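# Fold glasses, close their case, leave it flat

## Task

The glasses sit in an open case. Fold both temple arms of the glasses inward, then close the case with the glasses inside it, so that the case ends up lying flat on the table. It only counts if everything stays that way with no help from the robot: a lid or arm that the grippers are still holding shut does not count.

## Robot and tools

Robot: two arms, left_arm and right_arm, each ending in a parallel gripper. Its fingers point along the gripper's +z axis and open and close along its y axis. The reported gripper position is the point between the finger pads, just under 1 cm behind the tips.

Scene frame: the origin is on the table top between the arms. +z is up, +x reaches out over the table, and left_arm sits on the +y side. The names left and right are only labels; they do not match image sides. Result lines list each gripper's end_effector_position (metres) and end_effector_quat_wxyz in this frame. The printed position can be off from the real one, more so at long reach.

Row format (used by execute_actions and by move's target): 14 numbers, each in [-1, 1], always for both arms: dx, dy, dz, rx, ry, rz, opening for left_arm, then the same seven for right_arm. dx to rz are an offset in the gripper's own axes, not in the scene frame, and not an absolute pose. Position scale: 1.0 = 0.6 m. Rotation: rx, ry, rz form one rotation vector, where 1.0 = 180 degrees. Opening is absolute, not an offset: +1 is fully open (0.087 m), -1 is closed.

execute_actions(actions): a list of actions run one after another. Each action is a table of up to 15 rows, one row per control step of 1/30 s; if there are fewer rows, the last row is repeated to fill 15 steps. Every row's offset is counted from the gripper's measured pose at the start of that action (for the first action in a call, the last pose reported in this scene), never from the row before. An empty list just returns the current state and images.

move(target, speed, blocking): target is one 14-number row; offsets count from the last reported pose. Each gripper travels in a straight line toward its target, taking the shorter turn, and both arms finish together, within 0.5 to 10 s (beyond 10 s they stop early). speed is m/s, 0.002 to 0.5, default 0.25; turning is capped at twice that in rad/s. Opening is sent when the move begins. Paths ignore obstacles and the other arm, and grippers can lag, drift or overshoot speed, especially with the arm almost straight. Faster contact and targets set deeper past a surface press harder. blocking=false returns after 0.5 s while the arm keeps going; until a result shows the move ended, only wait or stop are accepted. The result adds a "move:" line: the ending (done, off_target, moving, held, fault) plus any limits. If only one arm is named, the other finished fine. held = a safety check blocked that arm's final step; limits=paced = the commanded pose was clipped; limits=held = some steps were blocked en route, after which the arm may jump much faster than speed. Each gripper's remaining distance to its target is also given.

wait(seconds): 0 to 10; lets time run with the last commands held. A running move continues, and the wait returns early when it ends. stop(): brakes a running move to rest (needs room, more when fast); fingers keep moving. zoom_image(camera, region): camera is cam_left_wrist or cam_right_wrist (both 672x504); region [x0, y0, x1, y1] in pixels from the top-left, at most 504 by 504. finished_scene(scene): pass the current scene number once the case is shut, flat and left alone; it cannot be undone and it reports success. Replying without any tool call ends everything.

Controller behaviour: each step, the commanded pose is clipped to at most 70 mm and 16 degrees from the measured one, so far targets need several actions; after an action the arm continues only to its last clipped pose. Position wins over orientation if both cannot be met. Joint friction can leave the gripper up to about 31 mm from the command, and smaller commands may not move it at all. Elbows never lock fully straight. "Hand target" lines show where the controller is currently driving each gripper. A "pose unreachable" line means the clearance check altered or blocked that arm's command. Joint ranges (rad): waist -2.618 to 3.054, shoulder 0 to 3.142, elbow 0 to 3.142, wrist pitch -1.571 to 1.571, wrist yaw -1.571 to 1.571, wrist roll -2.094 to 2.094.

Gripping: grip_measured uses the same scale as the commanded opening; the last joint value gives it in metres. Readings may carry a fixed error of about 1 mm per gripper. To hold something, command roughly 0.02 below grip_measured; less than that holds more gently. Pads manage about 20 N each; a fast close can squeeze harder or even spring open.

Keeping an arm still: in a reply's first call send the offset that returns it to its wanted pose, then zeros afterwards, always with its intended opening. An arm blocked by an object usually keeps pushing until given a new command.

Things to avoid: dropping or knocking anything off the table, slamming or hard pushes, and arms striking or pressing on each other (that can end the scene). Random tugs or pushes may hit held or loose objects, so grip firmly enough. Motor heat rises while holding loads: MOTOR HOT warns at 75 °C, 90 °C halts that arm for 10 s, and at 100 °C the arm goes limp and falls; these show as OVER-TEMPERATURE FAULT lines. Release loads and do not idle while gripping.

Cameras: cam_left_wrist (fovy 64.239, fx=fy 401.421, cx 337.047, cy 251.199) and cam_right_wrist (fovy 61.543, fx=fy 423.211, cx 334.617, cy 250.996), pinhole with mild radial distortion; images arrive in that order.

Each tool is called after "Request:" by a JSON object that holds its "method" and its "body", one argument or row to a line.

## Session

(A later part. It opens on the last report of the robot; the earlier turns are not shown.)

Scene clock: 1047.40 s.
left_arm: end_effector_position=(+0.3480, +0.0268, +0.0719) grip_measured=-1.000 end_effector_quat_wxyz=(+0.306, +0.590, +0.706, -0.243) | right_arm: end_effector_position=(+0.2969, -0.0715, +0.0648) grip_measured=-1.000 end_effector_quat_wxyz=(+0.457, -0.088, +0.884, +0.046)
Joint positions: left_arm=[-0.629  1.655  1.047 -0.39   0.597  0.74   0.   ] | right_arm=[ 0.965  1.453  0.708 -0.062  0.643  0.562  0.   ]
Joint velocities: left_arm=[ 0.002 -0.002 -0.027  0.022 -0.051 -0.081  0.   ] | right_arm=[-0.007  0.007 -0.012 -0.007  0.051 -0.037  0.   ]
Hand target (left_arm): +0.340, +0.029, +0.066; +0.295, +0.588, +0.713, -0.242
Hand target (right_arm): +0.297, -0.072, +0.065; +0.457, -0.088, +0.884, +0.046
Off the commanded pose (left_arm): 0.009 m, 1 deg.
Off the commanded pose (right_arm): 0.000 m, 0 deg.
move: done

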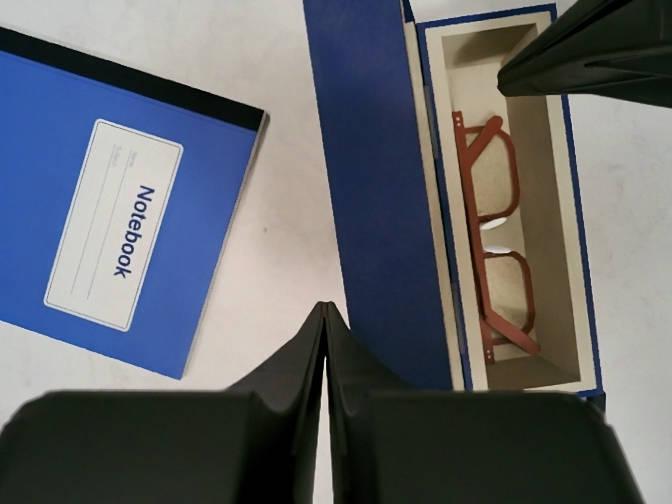

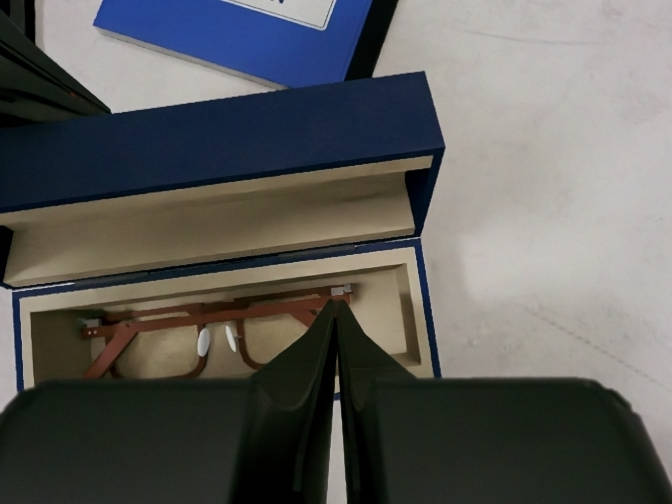

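Request:
{"method": "zoom_image", "body": {
  "camera": "cam_right_wrist",
  "region": [0, 200, 460, 420]
}}

Request:
{"method": "zoom_image", "body": {
  "camera": "cam_left_wrist",
  "region": [290, 0, 672, 420]
}}

Region (0, 200, 460, 420) of cam_right_wrist's 672x504 image, scaled by 1.096, with more detail than that image has; it fills the top 241 rows of this view, and the rest is white.

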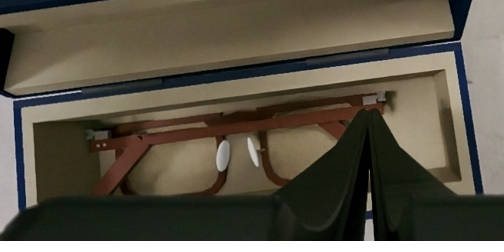

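Region (290, 0, 672, 420) of cam_left_wrist's 672x504 image, scaled by 1.200, with more detail than that image has; it fills the left 458 columns of this view, and the rest is white.

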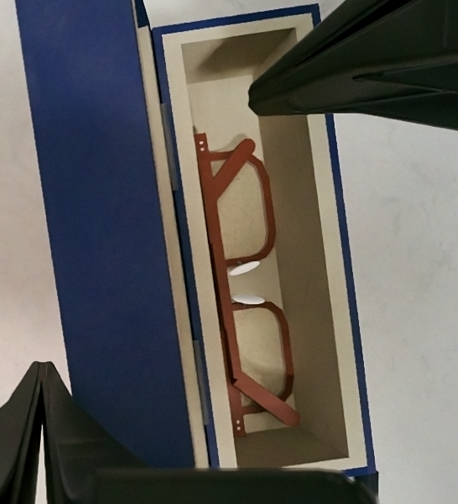

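Request:
{"method": "execute_actions", "body": {
  "actions": []
}}

Scene clock: 1136.53 s.
left_arm: end_effector_position=(+0.3480, +0.0268, +0.0719) grip_measured=-1.000 end_effector_quat_wxyz=(+0.306, +0.589, +0.707, -0.244) | right_arm: end_effector_position=(+0.2969, -0.0715, +0.0648) grip_measured=-1.000 end_effector_quat_wxyz=(+0.457, -0.088, +0.884, +0.046)
Joint positions: left_arm=[-0.629  1.655  1.047 -0.389  0.597  0.738  0.   ] | right_arm=[ 0.965  1.453  0.708 -0.062  0.643  0.562  0.   ]
Joint velocities: left_arm=[ 0.002  0.002 -0.012 -0.081 -0.007  0.037  0.   ] | right_arm=[-0.012 -0.012  0.007 -0.022 -0.051 -0.066  0.   ]
Hand target (left_arm): +0.340, +0.029, +0.066; +0.295, +0.588, +0.713, -0.242
Hand target (right_arm): +0.297, -0.072, +0.065; +0.457, -0.088, +0.884, +0.046
Off the commanded pose (left_arm): 0.010 m, 1 deg.
Off the commanded pose (right_arm): 0.000 m, 0 deg.

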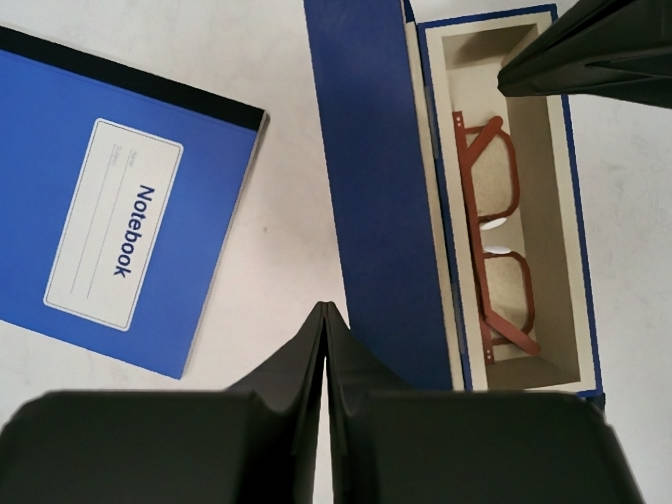

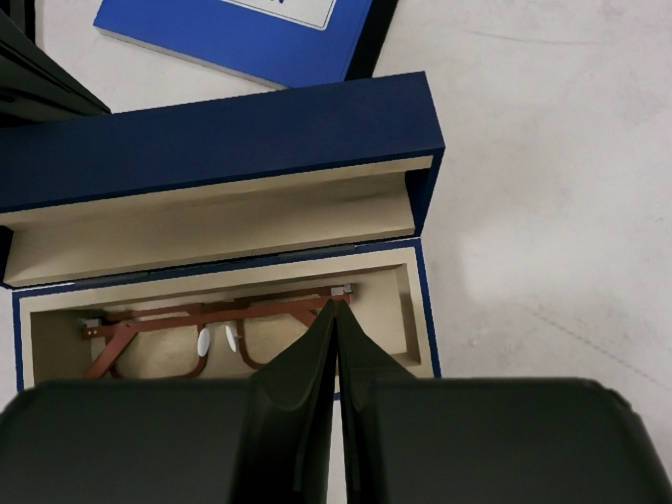

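Request:
{"method": "move", "body": {
  "target": [-0.0867,0.0252,-0.0610,-0.0322,-0.0491,-0.0328,-1, 0.0637,0.0612,-0.0928,-0.0370,-0.0739,-0.0205,1],
  "speed": 0.12
}}

Scene clock: 1258.20 s.
left_arm: end_effector_position=(+0.3607, +0.0193, +0.1279) grip_measured=-1.000 end_effector_quat_wxyz=(+0.369, +0.518, +0.724, -0.267) | right_arm: end_effector_position=(+0.2265, -0.0458, +0.0667) grip_measured=+0.978 end_effector_quat_wxyz=(+0.551, -0.142, +0.818, +0.088)
Joint positions: left_arm=[-0.608  1.547  1.067 -0.323  0.621  0.536  0.   ] | right_arm=[1.323 1.392 0.491 0.212 0.934 0.572 0.087]
Joint velocities: left_arm=[-0.002 -0.027 -0.027  0.037 -0.037  0.007  0.   ] | right_arm=[ 0.012 -0.007 -0.002  0.037 -0.037 -0.051  0.002]
Hand target (left_arm): +0.363, +0.020, +0.135; +0.376, +0.514, +0.722, -0.270
Hand target (right_arm): +0.225, -0.049, +0.066; +0.554, -0.138, +0.816, +0.091
Off the commanded pose (left_arm): 0.008 m, 1 deg.
Off the commanded pose (right_arm): 0.004 m, 1 deg.
move: done

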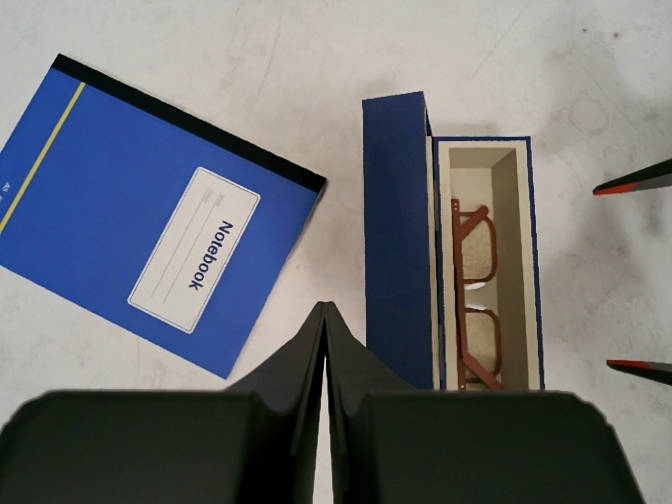

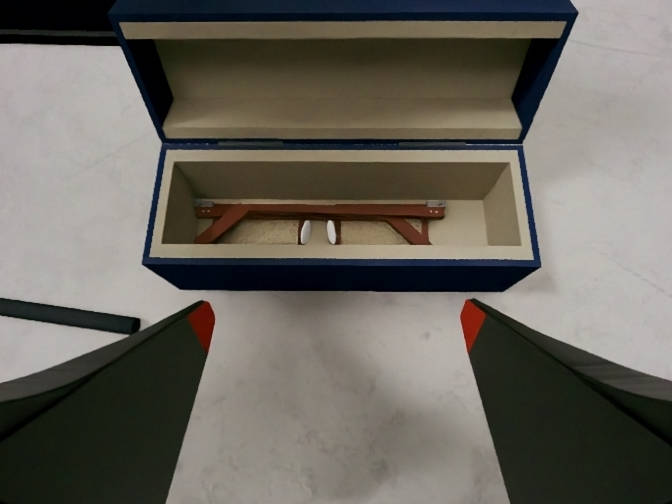

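Request:
{"method": "move", "body": {
  "target": [-0.0117,-0.0583,0.0162,0,0,0,0.29, 0.0477,0.0007,0.0465,0,0,0,1],
  "speed": 0.08
}}

Scene clock: 1285.93 s.
left_arm: end_effector_position=(+0.3361, -0.0052, +0.1330) grip_measured=+0.290 end_effector_quat_wxyz=(+0.375, +0.521, +0.717, -0.270) | right_arm: end_effector_position=(+0.2403, -0.0337, +0.0402) grip_measured=+0.978 end_effector_quat_wxyz=(+0.555, -0.132, +0.815, +0.100)
Joint positions: left_arm=[-0.713  1.491  1.015 -0.263  0.554  0.452  0.056] | right_arm=[1.276 1.558 0.457 0.477 0.898 0.531 0.087]
Joint velocities: left_arm=[-0.012 -0.012  0.007 -0.022  0.037 -0.022 -0.001] | right_arm=[ 0.007  0.002  0.007  0.066 -0.037 -0.081  0.   ]
Hand target (left_arm): +0.331, -0.003, +0.128; +0.369, +0.519, +0.724, -0.266
Hand target (right_arm): +0.241, -0.041, +0.030; +0.550, -0.141, +0.818, +0.088
Off the commanded pose (left_arm): 0.007 m, 1 deg.
Off the commanded pose (right_arm): 0.013 m, 2 deg.
move: off_target (right_arm)

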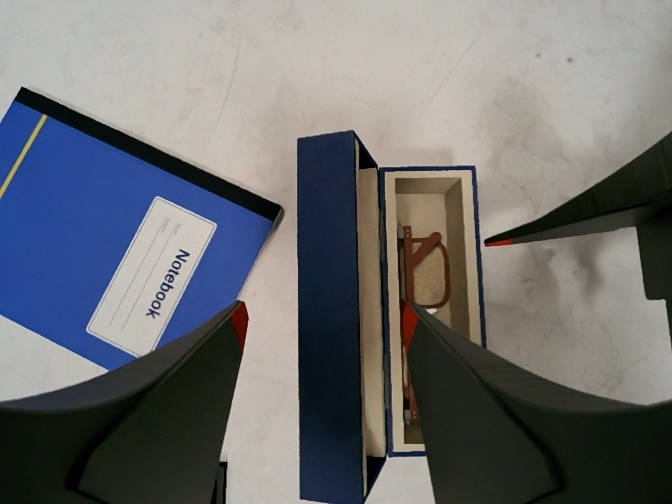

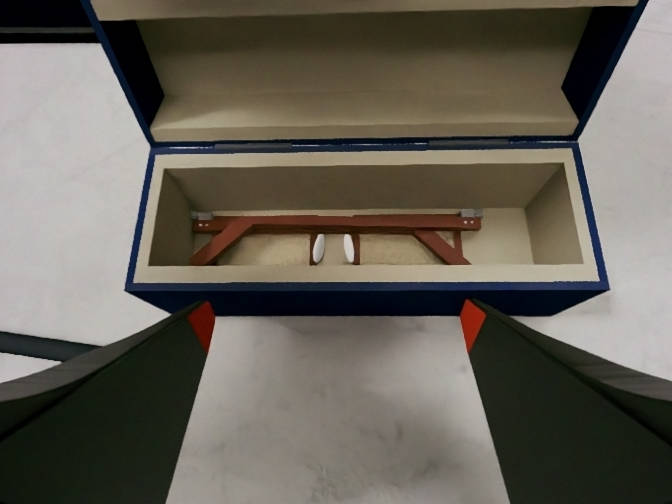

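Request:
{"method": "move", "body": {
  "target": [0.0765,-0.0003,0.0533,0,0,0,0.29, 0,0,0,0,0,0,1],
  "speed": 0.08
}}

Scene clock: 1304.80 s.
left_arm: end_effector_position=(+0.3418, -0.0087, +0.0908) grip_measured=+0.290 end_effector_quat_wxyz=(+0.391, +0.522, +0.709, -0.269) | right_arm: end_effector_position=(+0.2403, -0.0333, +0.0405) grip_measured=+0.978 end_effector_quat_wxyz=(+0.555, -0.132, +0.815, +0.101)
Joint positions: left_arm=[-0.713  1.556  0.876 -0.023  0.554  0.452  0.056] | right_arm=[1.276 1.558 0.457 0.479 0.897 0.531 0.087]
Joint velocities: left_arm=[-0.007  0.002 -0.007 -0.066 -0.037 -0.081 -0.002] | right_arm=[-0.002  0.007  0.007  0.007 -0.007 -0.037 -0.   ]
Hand target (left_arm): +0.337, -0.006, +0.077; +0.375, +0.521, +0.717, -0.270
Hand target (right_arm): +0.240, -0.034, +0.040; +0.555, -0.132, +0.815, +0.100
Off the commanded pose (left_arm): 0.015 m, 2 deg.
Off the commanded pose (right_arm): 0.000 m, 0 deg.
move: off_target (left_arm)

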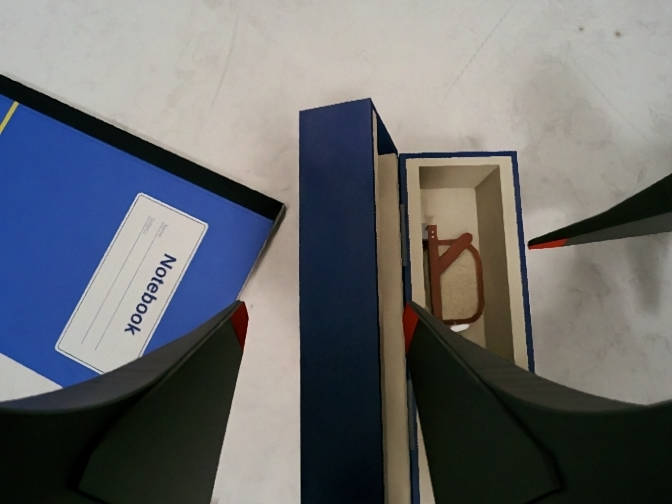

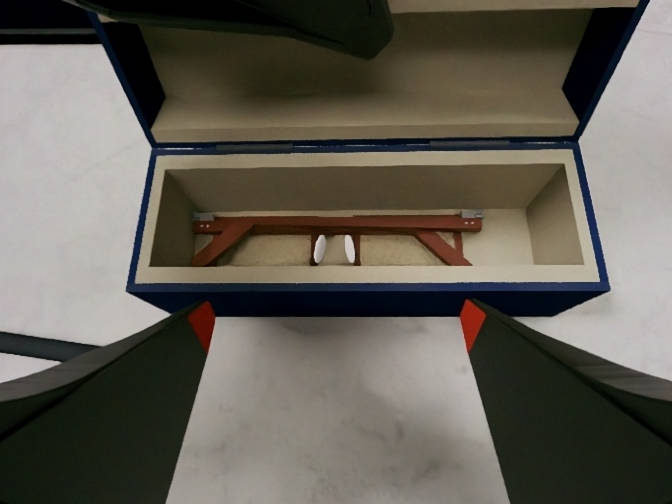

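Request:
{"method": "move", "body": {
  "target": [0.0219,-0.0757,0.0056,0.0006,0.0092,-0.0098,0.29, 0,0,0,0,0,0,1],
  "speed": 0.03
}}

Scene clock: 1321.53 s.
left_arm: end_effector_position=(+0.3192, -0.0176, +0.0877) grip_measured=+0.290 end_effector_quat_wxyz=(+0.406, +0.511, +0.715, -0.248) | right_arm: end_effector_position=(+0.2403, -0.0334, +0.0403) grip_measured=+0.978 end_effector_quat_wxyz=(+0.555, -0.132, +0.815, +0.101)
Joint positions: left_arm=[-0.81   1.483  0.775  0.064  0.427  0.373  0.056] | right_arm=[1.276 1.558 0.457 0.478 0.897 0.531 0.087]
Joint velocities: left_arm=[-0.012  0.002  0.002  0.007  0.095 -0.022 -0.001] | right_arm=[-0.012  0.002 -0.007 -0.037  0.007  0.066  0.001]
Hand target (left_arm): +0.299, -0.017, +0.076; +0.376, +0.515, +0.723, -0.266
Hand target (right_arm): +0.240, -0.033, +0.040; +0.555, -0.132, +0.815, +0.101
Off the commanded pose (left_arm): 0.024 m, 4 deg.
Off the commanded pose (right_arm): 0.000 m, 0 deg.
move: off_target (left_arm)

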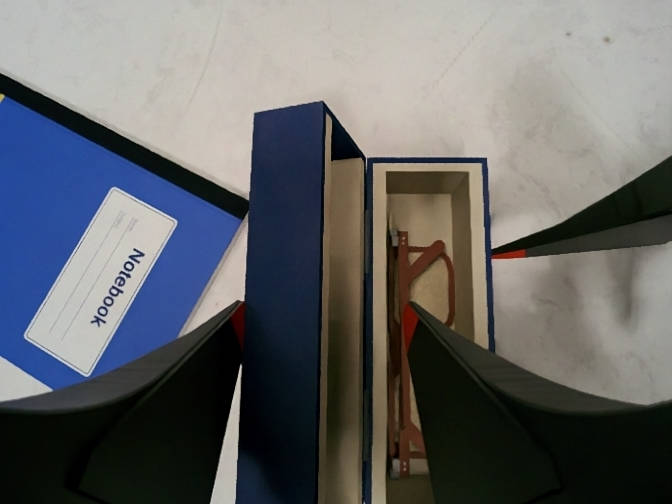

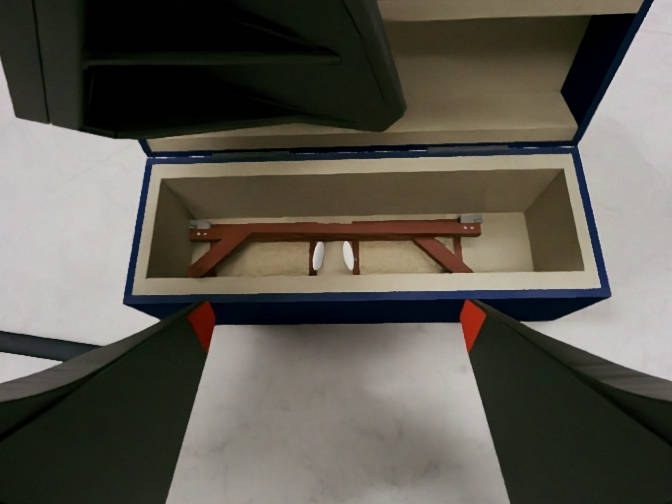

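Request:
{"method": "move", "body": {
  "target": [-0.0272,-0.0578,-0.0258,0.0189,0.0097,-0.0104,0.29, 0,0,0,0,0,0,1],
  "speed": 0.025
}}

Scene clock: 1363.63 s.
left_arm: end_effector_position=(+0.3014, -0.0254, +0.1137) grip_measured=+0.290 end_effector_quat_wxyz=(+0.408, +0.511, +0.713, -0.252) | right_arm: end_effector_position=(+0.2396, -0.0350, +0.0383) grip_measured=+0.978 end_effector_quat_wxyz=(+0.552, -0.136, +0.817, +0.097)
Joint positions: left_arm=[-0.868  1.399  0.806 -0.029  0.387  0.333  0.056] | right_arm=[1.276 1.558 0.457 0.465 0.895 0.531 0.087]
Joint velocities: left_arm=[-0.017 -0.002  0.007  0.022 -0.037 -0.022  0.001] | right_arm=[ 0.012 -0.012 -0.007 -0.007 -0.007  0.007  0.   ]
Hand target (left_arm): +0.284, -0.025, +0.107; +0.377, +0.515, +0.722, -0.267
Hand target (right_arm): +0.240, -0.033, +0.040; +0.555, -0.132, +0.815, +0.101
Off the commanded pose (left_arm): 0.018 m, 4 deg.
Off the commanded pose (right_arm): 0.003 m, 1 deg.
move: off_target (left_arm)

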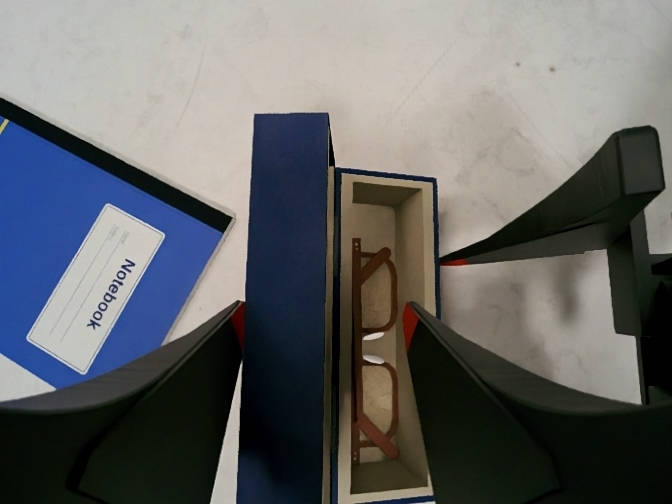

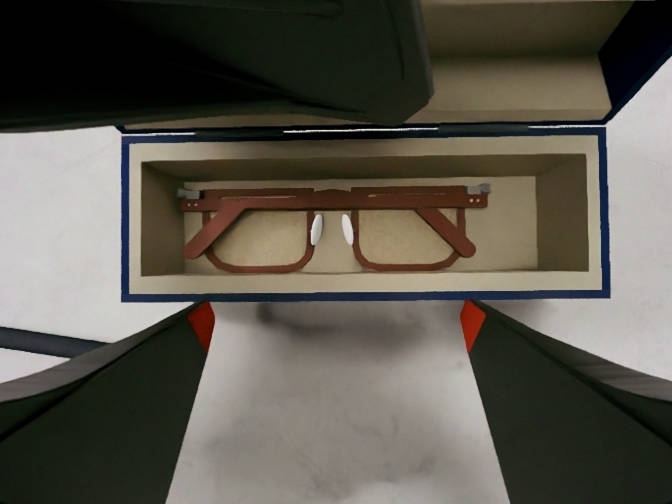

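Request:
{"method": "move", "body": {
  "target": [0.0557,0.0286,0.0337,0,0,0,0.29, 0,0,0,0,0,0,1],
  "speed": 0.03
}}

Scene clock: 1452.77 s.
left_arm: end_effector_position=(+0.3257, -0.0246, +0.0958) grip_measured=+0.290 end_effector_quat_wxyz=(+0.432, +0.507, +0.702, -0.252) | right_arm: end_effector_position=(+0.2395, -0.0352, +0.0381) grip_measured=+0.978 end_effector_quat_wxyz=(+0.552, -0.137, +0.817, +0.096)
Joint positions: left_arm=[-0.813  1.485  0.765  0.138  0.427  0.364  0.056] | right_arm=[1.276 1.558 0.457 0.464 0.895 0.531 0.087]
Joint velocities: left_arm=[ 0.017  0.012 -0.027  0.022 -0.125  0.051 -0.001] | right_arm=[ 0.012  0.022 -0.027  0.037 -0.11   0.007 -0.   ]
Hand target (left_arm): +0.319, -0.018, +0.077; +0.408, +0.510, +0.714, -0.253
Hand target (right_arm): +0.240, -0.035, +0.038; +0.552, -0.136, +0.817, +0.097
Off the commanded pose (left_arm): 0.022 m, 3 deg.
Off the commanded pose (right_arm): 0.000 m, 0 deg.
move: off_target (left_arm)

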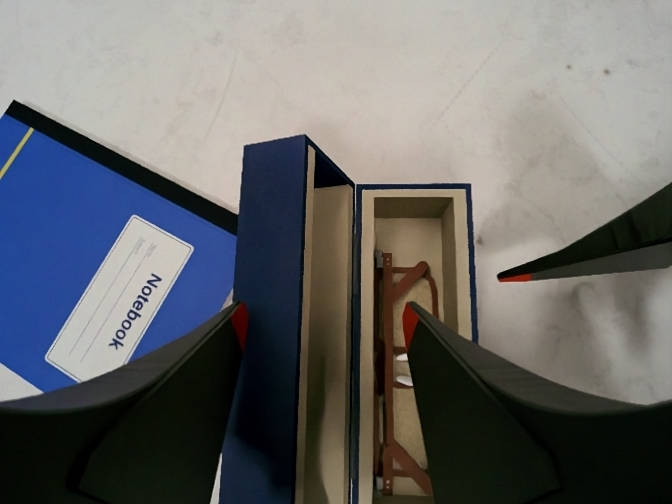

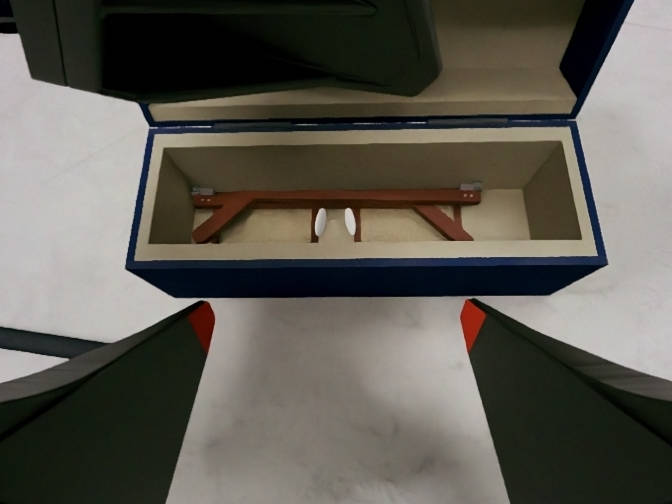

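Request:
{"method": "move", "body": {
  "target": [-0.0674,0.0461,-0.0235,0.0751,0.0517,0.0199,0.29, 0.0199,-0.0026,0.0490,0.0685,0.0117,0.0271,1],
  "speed": 0.07
}}

Scene clock: 1500.93 s.
left_arm: end_effector_position=(+0.3490, -0.0257, +0.1476) grip_measured=+0.290 end_effector_quat_wxyz=(+0.330, +0.597, +0.679, -0.272) | right_arm: end_effector_position=(+0.2566, -0.0300, +0.0168) grip_measured=+0.978 end_effector_quat_wxyz=(+0.542, -0.052, +0.838, +0.036)
Joint positions: left_arm=[-0.731  1.657  1.304 -0.534  0.612  0.645  0.056] | right_arm=[1.257 1.744 0.652 0.214 1.009 0.799 0.087]
Joint velocities: left_arm=[-0.002  0.012  0.007 -0.007 -0.037 -0.022  0.   ] | right_arm=[-0.022 -0.017  0.007  0.066  0.037 -0.022 -0.001]
Hand target (left_arm): +0.349, -0.023, +0.141; +0.317, +0.596, +0.684, -0.275
Hand target (right_arm): +0.261, -0.029, +0.017; +0.544, -0.043, +0.837, +0.029
Off the commanded pose (left_arm): 0.008 m, 2 deg.
Off the commanded pose (right_arm): 0.005 m, 1 deg.
move: done

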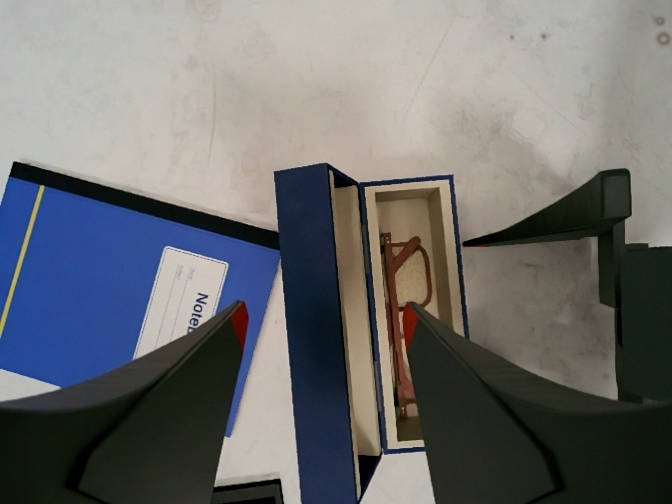

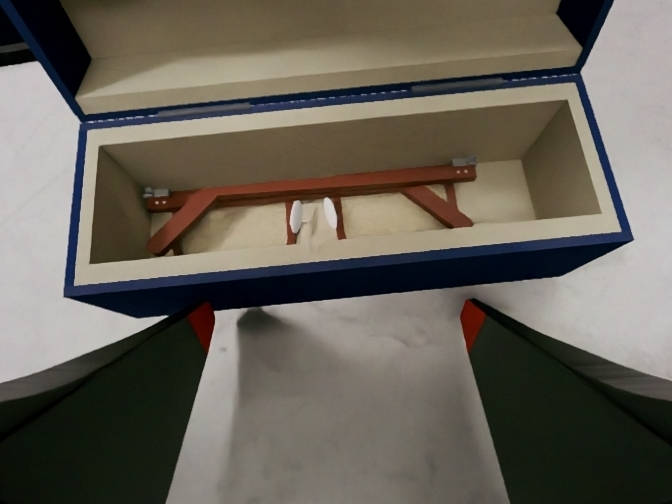

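Request:
{"method": "move", "body": {
  "target": [0.0536,0.0123,0.0193,-0.0163,0.0038,-0.0237,0.29, -0.0678,-0.1466,-0.0668,-0.2336,0.0413,-0.1261,-0.6],
  "speed": 0.2
}}

Scene clock: 1569.43 s.
left_arm: end_effector_position=(+0.3567, -0.0207, +0.1263) grip_measured=+0.290 end_effector_quat_wxyz=(+0.342, +0.570, +0.697, -0.269) | right_arm: end_effector_position=(+0.2394, -0.1216, +0.0536) grip_measured=-0.600 end_effector_quat_wxyz=(+0.410, -0.398, +0.789, +0.227)
Joint positions: left_arm=[-0.713  1.657  1.205 -0.397  0.595  0.587  0.056] | right_arm=[ 0.582  0.95   0.308  0.021 -0.272 -0.153  0.018]
Joint velocities: left_arm=[-0.002 -0.022  0.002  0.037 -0.037  0.022  0.   ] | right_arm=[ 0.002 -0.007  0.007 -0.022 -0.051 -0.022  0.001]
Hand target (left_arm): +0.356, -0.014, +0.116; +0.331, +0.564, +0.709, -0.264
Hand target (right_arm): +0.246, -0.118, +0.068; +0.425, -0.400, +0.779, +0.229
Off the commanded pose (left_arm): 0.013 m, 2 deg.
Off the commanded pose (right_arm): 0.019 m, 3 deg.
move: off_target (left_arm, right_arm)

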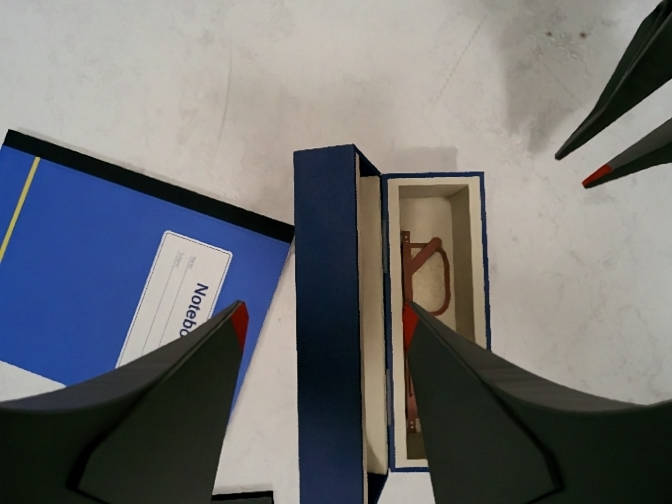

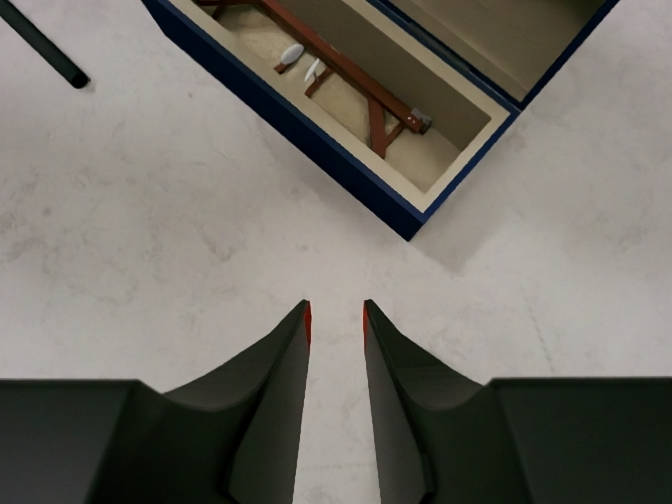

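Request:
{"method": "move", "body": {
  "target": [0.0826,-0.0050,0.0487,-0.0019,0.0088,-0.0077,0.29, -0.0005,-0.1230,0.0787,-0.2298,-0.0435,-0.1414,0.84],
  "speed": 0.18
}}

Scene clock: 1589.23 s.
left_arm: end_effector_position=(+0.3568, -0.0202, +0.0863) grip_measured=+0.290 end_effector_quat_wxyz=(+0.349, +0.571, +0.694, -0.266) | right_arm: end_effector_position=(+0.3161, -0.1295, +0.0287) grip_measured=+0.840 end_effector_quat_wxyz=(-0.332, +0.661, -0.526, -0.420)
Joint positions: left_arm=[-0.713  1.69   1.068 -0.21   0.592  0.587  0.056] | right_arm=[ 0.108  1.927  1.068 -0.843 -1.126 -1.712  0.08 ]
Joint velocities: left_arm=[-0.002 -0.002  0.012  0.007 -0.022 -0.007 -0.001] | right_arm=[-0.002 -0.017  0.002 -0.037 -0.037  0.037  0.001]
Hand target (left_arm): +0.354, -0.014, +0.070; +0.331, +0.565, +0.709, -0.263
Hand target (right_arm): +0.321, -0.130, +0.029; -0.336, +0.658, -0.525, -0.423
Off the commanded pose (left_arm): 0.019 m, 3 deg.
Off the commanded pose (right_arm): 0.007 m, 0 deg.
move: off_target (left_arm)

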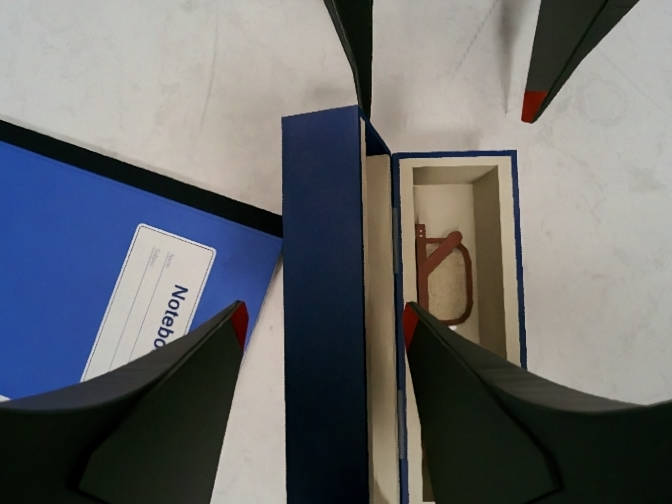

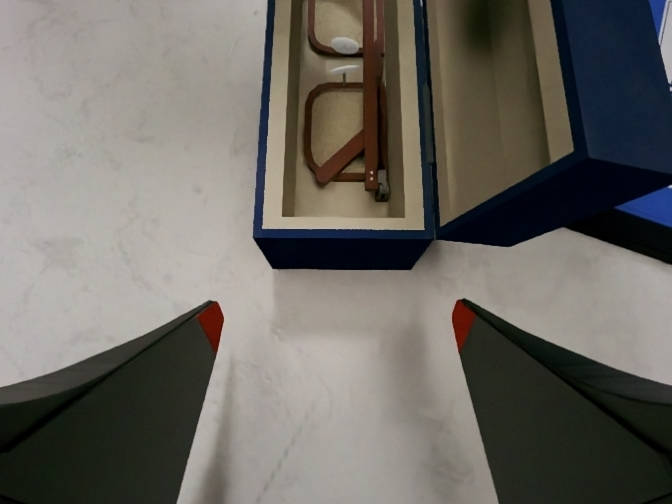

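Request:
{"method": "move", "body": {
  "target": [0.0361,-0.0035,0.0141,0.0013,0.0114,-0.0110,0.29, 0.0080,-0.0100,0.0592,0,0,0,0.76],
  "speed": 0.04
}}

Scene clock: 1619.60 s.
left_arm: end_effector_position=(+0.3570, -0.0204, +0.0803) grip_measured=+0.290 end_effector_quat_wxyz=(+0.349, +0.570, +0.694, -0.267) | right_arm: end_effector_position=(+0.3234, -0.1004, +0.0187) grip_measured=+0.760 end_effector_quat_wxyz=(-0.343, +0.666, -0.520, -0.410)
Joint positions: left_arm=[-0.713  1.701  1.055 -0.187  0.592  0.586  0.056] | right_arm=[ 0.195  1.927  1.021 -0.575 -1.126 -1.506  0.077]
Joint velocities: left_arm=[ 0.022 -0.017  0.007  0.081 -0.037 -0.007 -0.   ] | right_arm=[-0.007 -0.012 -0.012  0.051 -0.037 -0.022  0.001]
Hand target (left_arm): +0.354, -0.014, +0.064; +0.331, +0.564, +0.709, -0.263
Hand target (right_arm): +0.315, -0.100, +0.009; -0.331, +0.662, -0.526, -0.420
Off the commanded pose (left_arm): 0.018 m, 3 deg.
Off the commanded pose (right_arm): 0.013 m, 2 deg.
move: off_target (left_arm, right_arm)

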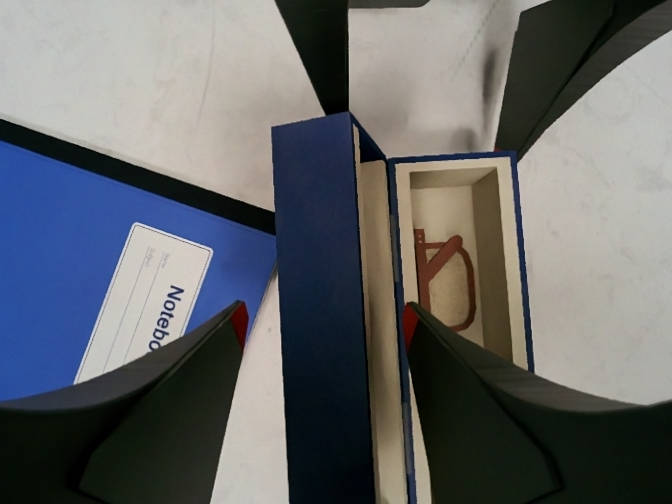

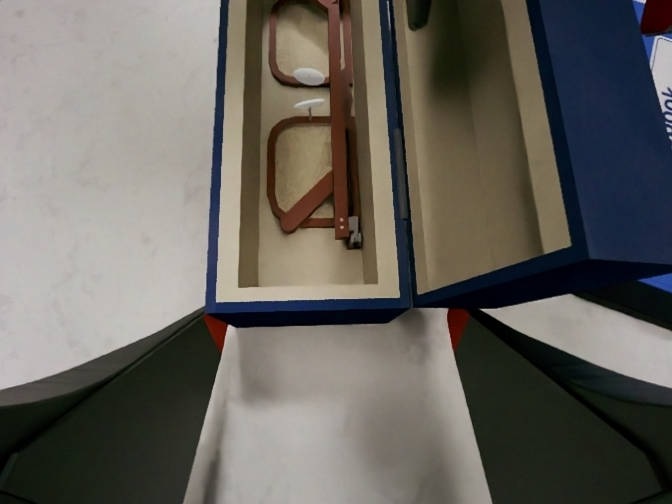

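Request:
{"method": "move", "body": {
  "target": [0,0,0,0,0,0,0.29, 0.0113,0.0346,0.0188,-0.0143,0.0002,0.0115,0.76],
  "speed": 0.035
}}

Scene clock: 1645.33 s.
left_arm: end_effector_position=(+0.3571, -0.0204, +0.0804) grip_measured=+0.290 end_effector_quat_wxyz=(+0.349, +0.570, +0.694, -0.267) | right_arm: end_effector_position=(+0.3127, -0.0983, +0.0136) grip_measured=+0.760 end_effector_quat_wxyz=(-0.332, +0.666, -0.520, -0.418)
Joint positions: left_arm=[-0.713  1.701  1.055 -0.187  0.592  0.585  0.056] | right_arm=[ 0.21   1.927  0.997 -0.571 -1.126 -1.502  0.077]
Joint velocities: left_arm=[-0.007 -0.002  0.002  0.037  0.022  0.037 -0.   ] | right_arm=[ 0.017 -0.002 -0.007 -0.037  0.007  0.037 -0.   ]
Hand target (left_arm): +0.357, -0.020, +0.080; +0.349, +0.570, +0.694, -0.267
Hand target (right_arm): +0.302, -0.098, +0.007; -0.320, +0.665, -0.523, -0.427
Off the commanded pose (left_arm): 0.000 m, 0 deg.
Off the commanded pose (right_arm): 0.013 m, 2 deg.
move: off_target (right_arm)

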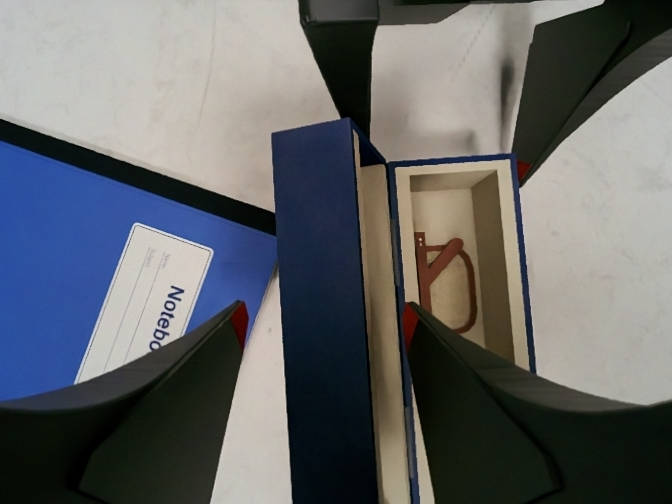

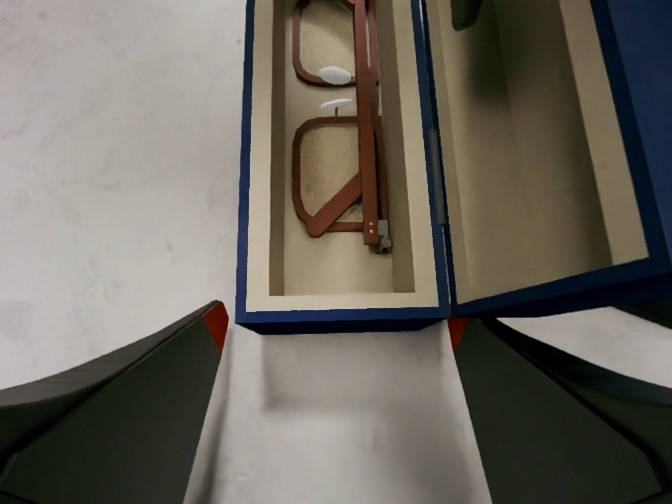

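Request:
{"method": "execute_actions", "body": {
  "actions": [
    [[0,0,0,0,0,0,0.29,0,0,0,0,0,0,0.73],[0,0,0,0,0,0,0.29,0,0,0,0,0,0,0.70],[0,0,0,0,0,0,0.29,0,0,0,0,0,0,0.67],[0,0,0,0,0,0,0.29,0,0,0,0,0,0,0.64],[0,0,0,0,0,0,0.29,0,0,0,0,0,0,0.61],[0,0,0,0,0,0,0.29,0,0,0,0,0,0,0.58],[0,0,0,0,0,0,0.29,0,0,0,0,0,0,0.55],[0,0,0,0,0,0,0.29,0,0,0,0,0,0,0.52],[0,0,0,0,0,0,0.29,0,0,0,0,0,0,0.50],[0,0,0,0,0,0,0.29,0,0,0,0,0,0,0.48],[0,0,0,0,0,0,0.29,0,0,0,0,0,0,0.46],[0,0,0,0,0,0,0.29,0,0,0,0,0,0,0.445],[0,0,0,0,0,0,0.29,0,0,0,0,0,0,0.43],[0,0,0,0,0,0,0.29,0,0,0,0,0,0,0.415],[0,0,0,0,0,0,0.29,0,0,0,0,0,0,0.40]],
    [[0,0,0,0,0,0,0.29,0,0,0,0,0,0,0.39],[0,0,0,0,0,0,0.29,0,0,0,0,0,0,0.38],[0,0,0,0,0,0,0.29,0,0,0,0,0,0,0.37],[0,0,0,0,0,0,0.29,0,0,0,0,0,0,0.36],[0,0,0,0,0,0,0.29,0,0,0,0,0,0,0.35],[0,0,0,0,0,0,0.29,0,0,0,0,0,0,0.34],[0,0,0,0,0,0,0.29,0,0,0,0,0,0,0.33],[0,0,0,0,0,0,0.29,0,0,0,0,0,0,0.32],[0,0,0,0,0,0,0.29,0,0,0,0,0,0,0.31],[0,0,0,0,0,0,0.29,0,0,0,0,0,0,0.30],[0,0,0,0,0,0,0.29,0,0,0,0,0,0,0.29]]
  ]
}}

Scene clock: 1662.73 s.
left_arm: end_effector_position=(+0.3573, -0.0206, +0.0806) grip_measured=+0.290 end_effector_quat_wxyz=(+0.350, +0.570, +0.694, -0.267) | right_arm: end_effector_position=(+0.3127, -0.0983, +0.0136) grip_measured=+0.298 end_effector_quat_wxyz=(-0.332, +0.666, -0.520, -0.418)
Joint positions: left_arm=[-0.713  1.701  1.055 -0.186  0.592  0.585  0.056] | right_arm=[ 0.21   1.927  0.997 -0.571 -1.126 -1.502  0.057]
Joint velocities: left_arm=[-0.012  0.007 -0.012 -0.051 -0.007 -0.066  0.   ] | right_arm=[ 0.007 -0.007  0.007 -0.007 -0.022 -0.037 -0.   ]
Hand target (left_arm): +0.357, -0.021, +0.080; +0.350, +0.570, +0.694, -0.267
Hand target (right_arm): +0.313, -0.098, +0.014; -0.332, +0.666, -0.520, -0.418
Off the commanded pose (left_arm): 0.000 m, 0 deg.
Off the commanded pose (right_arm): 0.000 m, 0 deg.

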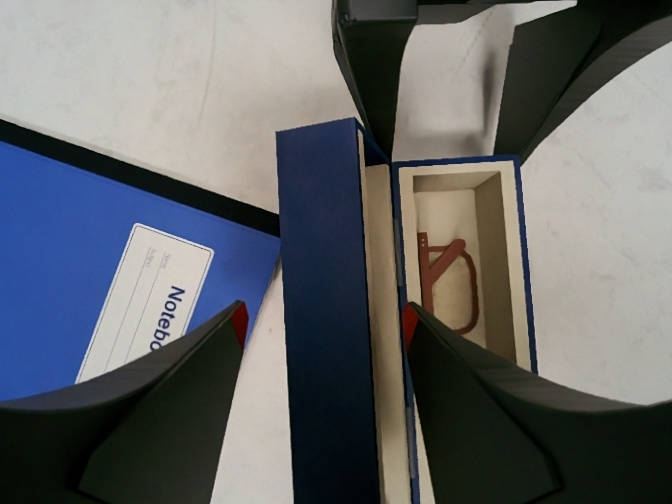

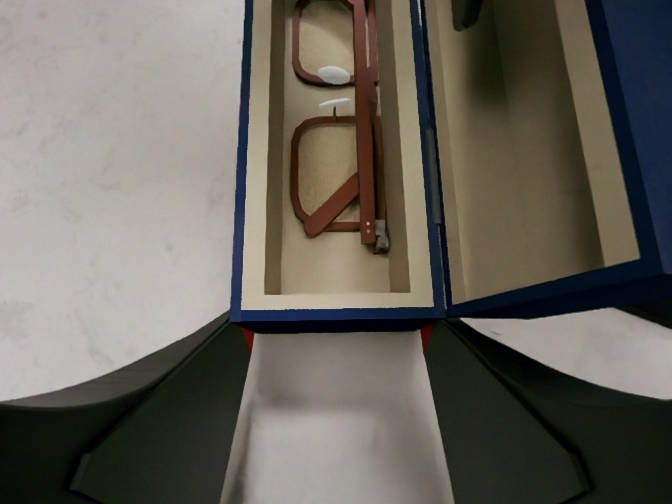

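Request:
{"method": "move", "body": {
  "target": [-0.0138,-0.0748,-0.0129,0,0,0,0.29, 0,0,0,0,0,0,0.27],
  "speed": 0.03
}}

Scene clock: 1681.03 s.
left_arm: end_effector_position=(+0.3315, -0.0284, +0.0989) grip_measured=+0.290 end_effector_quat_wxyz=(+0.375, +0.569, +0.688, -0.250) | right_arm: end_effector_position=(+0.3120, -0.0985, +0.0136) grip_measured=+0.298 end_effector_quat_wxyz=(-0.331, +0.666, -0.521, -0.419)
Joint positions: left_arm=[-0.794  1.572  0.963 -0.134  0.504  0.521  0.056] | right_arm=[ 0.21   1.927  0.997 -0.575 -1.126 -1.502  0.057]
Joint velocities: left_arm=[ 0.012  0.017 -0.012 -0.037  0.051  0.022 -0.   ] | right_arm=[ 0.002 -0.012 -0.012 -0.066 -0.095  0.11   0.   ]
Hand target (left_arm): +0.314, -0.028, +0.090; +0.350, +0.570, +0.694, -0.265
Hand target (right_arm): +0.313, -0.098, +0.014; -0.332, +0.666, -0.520, -0.418
Off the commanded pose (left_arm): 0.020 m, 4 deg.
Off the commanded pose (right_arm): 0.001 m, 0 deg.
move: off_target (left_arm)

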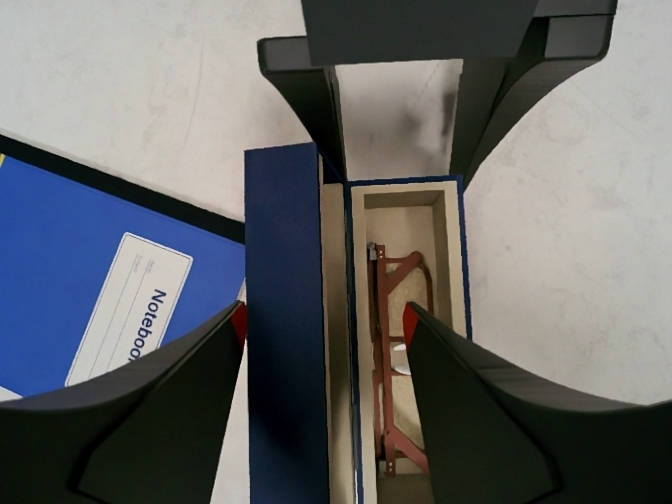

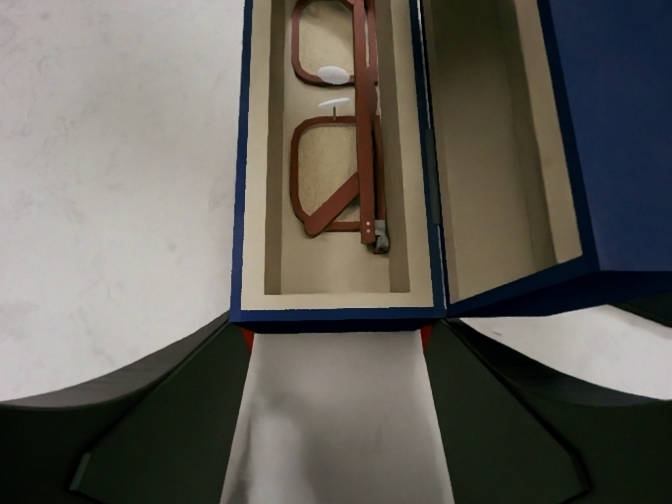

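Request:
{"method": "execute_actions", "body": {
  "actions": [
    [[0.0197,-0.0299,0.0055,0.0149,0.0071,-0.0093,0.262,0,0,0,0,0,0,0.27],[0.0197,-0.0299,0.0055,0.0149,0.0071,-0.0093,0.234,0,0,0,0,0,0,0.27],[0.0197,-0.0299,0.0055,0.0149,0.0071,-0.0093,0.207,0,0,0,0,0,0,0.27],[0.0197,-0.0299,0.0055,0.0149,0.0071,-0.0093,0.179,0,0,0,0,0,0,0.27],[0.0197,-0.0299,0.0055,0.0149,0.0071,-0.0093,0.151,0,0,0,0,0,0,0.27],[0.0197,-0.0299,0.0055,0.0149,0.0071,-0.0093,0.124,0,0,0,0,0,0,0.27],[0.0197,-0.0299,0.0055,0.0149,0.0071,-0.0093,0.096,0,0,0,0,0,0,0.27],[0.0197,-0.0299,0.0055,0.0149,0.0071,-0.0093,0.068,0,0,0,0,0,0,0.27],[0.0197,-0.0299,0.0055,0.0149,0.0071,-0.0093,0.040,0,0,0,0,0,0,0.27],[0.0197,-0.0299,0.0055,0.0149,0.0071,-0.0093,0.013,0,0,0,0,0,0,0.27],[0.0197,-0.0299,0.0055,0.0149,0.0071,-0.0093,-0.015,0,0,0,0,0,0,0.27],[0.0197,-0.0299,0.0055,0.0149,0.0071,-0.0093,-0.043,0,0,0,0,0,0,0.27],[0.0197,-0.0299,0.0055,0.0149,0.0071,-0.0093,-0.070,0,0,0,0,0,0,0.27],[0.0197,-0.0299,0.0055,0.0149,0.0071,-0.0093,-0.098,0,0,0,0,0,0,0.27],[0.0197,-0.0299,0.0055,0.0149,0.0071,-0.0093,-0.126,0,0,0,0,0,0,0.27]]
  ]
}}

Request:
{"method": "wait", "body": {
  "seconds": 0.3
}}

Scene clock: 1732.53 s.
left_arm: end_effector_position=(+0.3363, -0.0285, +0.0998) grip_measured=-0.113 end_effector_quat_wxyz=(+0.385, +0.566, +0.688, -0.242) | right_arm: end_effector_position=(+0.3101, -0.0991, +0.0135) grip_measured=+0.296 end_effector_quat_wxyz=(-0.327, +0.664, -0.523, -0.422)
Joint positions: left_arm=[-0.794  1.572  0.957 -0.11   0.487  0.519  0.039] | right_arm=[ 0.21   1.927  0.997 -0.586 -1.126 -1.503  0.057]
Joint velocities: left_arm=[ 0.007  0.007  0.002 -0.007 -0.095  0.022 -0.023] | right_arm=[ 0.007 -0.007  0.012 -0.037 -0.007  0.007  0.   ]
Hand target (left_arm): +0.315, -0.028, +0.086; +0.350, +0.570, +0.694, -0.264
Hand target (right_arm): +0.312, -0.099, +0.014; -0.331, +0.666, -0.521, -0.420
Off the commanded pose (left_arm): 0.026 m, 5 deg.
Off the commanded pose (right_arm): 0.002 m, 1 deg.

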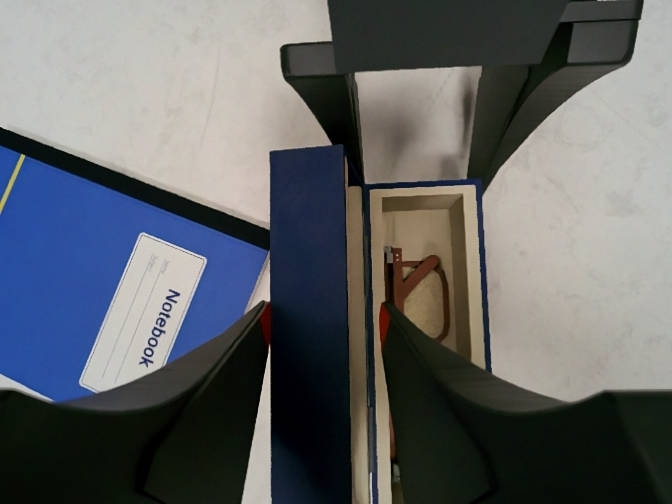

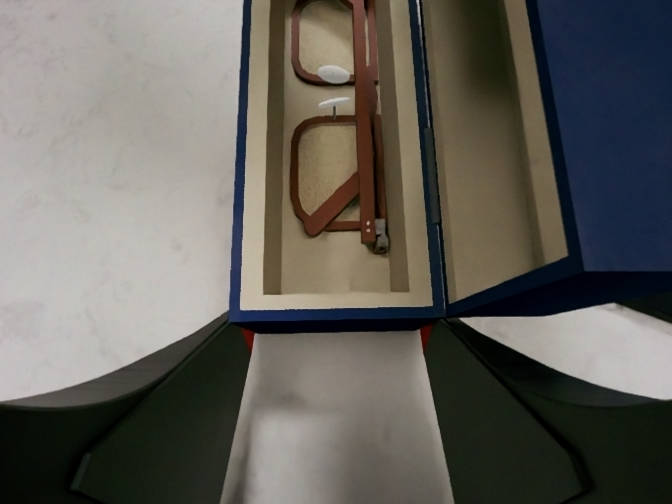

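Scene clock: 1732.83 s.
left_arm: end_effector_position=(+0.3367, -0.0283, +0.0998) grip_measured=-0.125 end_effector_quat_wxyz=(+0.385, +0.566, +0.688, -0.242) | right_arm: end_effector_position=(+0.3100, -0.0991, +0.0134) grip_measured=+0.295 end_effector_quat_wxyz=(-0.327, +0.664, -0.523, -0.422)
Joint positions: left_arm=[-0.794  1.572  0.957 -0.109  0.485  0.519  0.038] | right_arm=[ 0.21   1.927  0.997 -0.586 -1.126 -1.503  0.057]
Joint velocities: left_arm=[-0.002  0.007  0.007 -0.007 -0.037  0.022  0.   ] | right_arm=[ 0.002  0.012 -0.002  0.007 -0.095 -0.007  0.001]
Hand target (left_arm): +0.315, -0.028, +0.086; +0.350, +0.570, +0.695, -0.264
Hand target (right_arm): +0.312, -0.098, +0.014; -0.331, +0.666, -0.521, -0.419
Off the commanded pose (left_arm): 0.027 m, 5 deg.
Off the commanded pose (right_arm): 0.002 m, 1 deg.
wait: 0.30 s; at rest by 0.20 s

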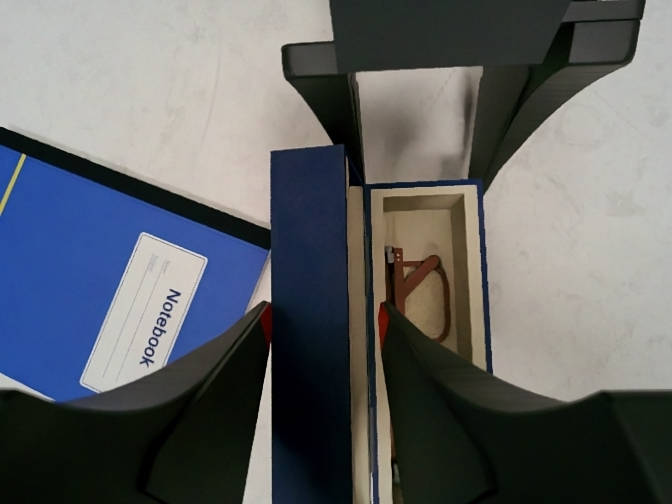

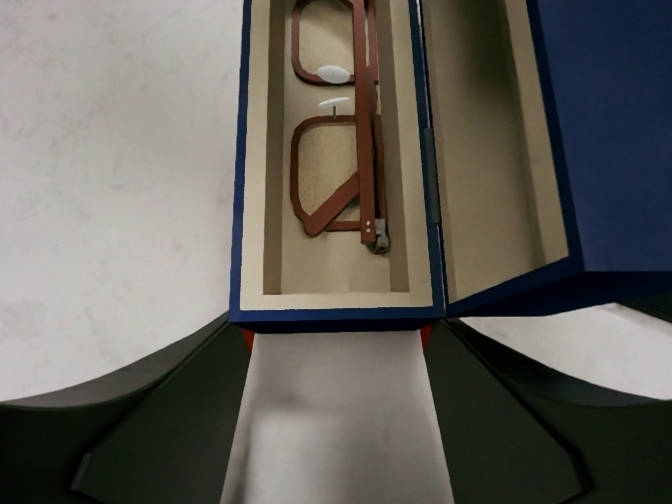

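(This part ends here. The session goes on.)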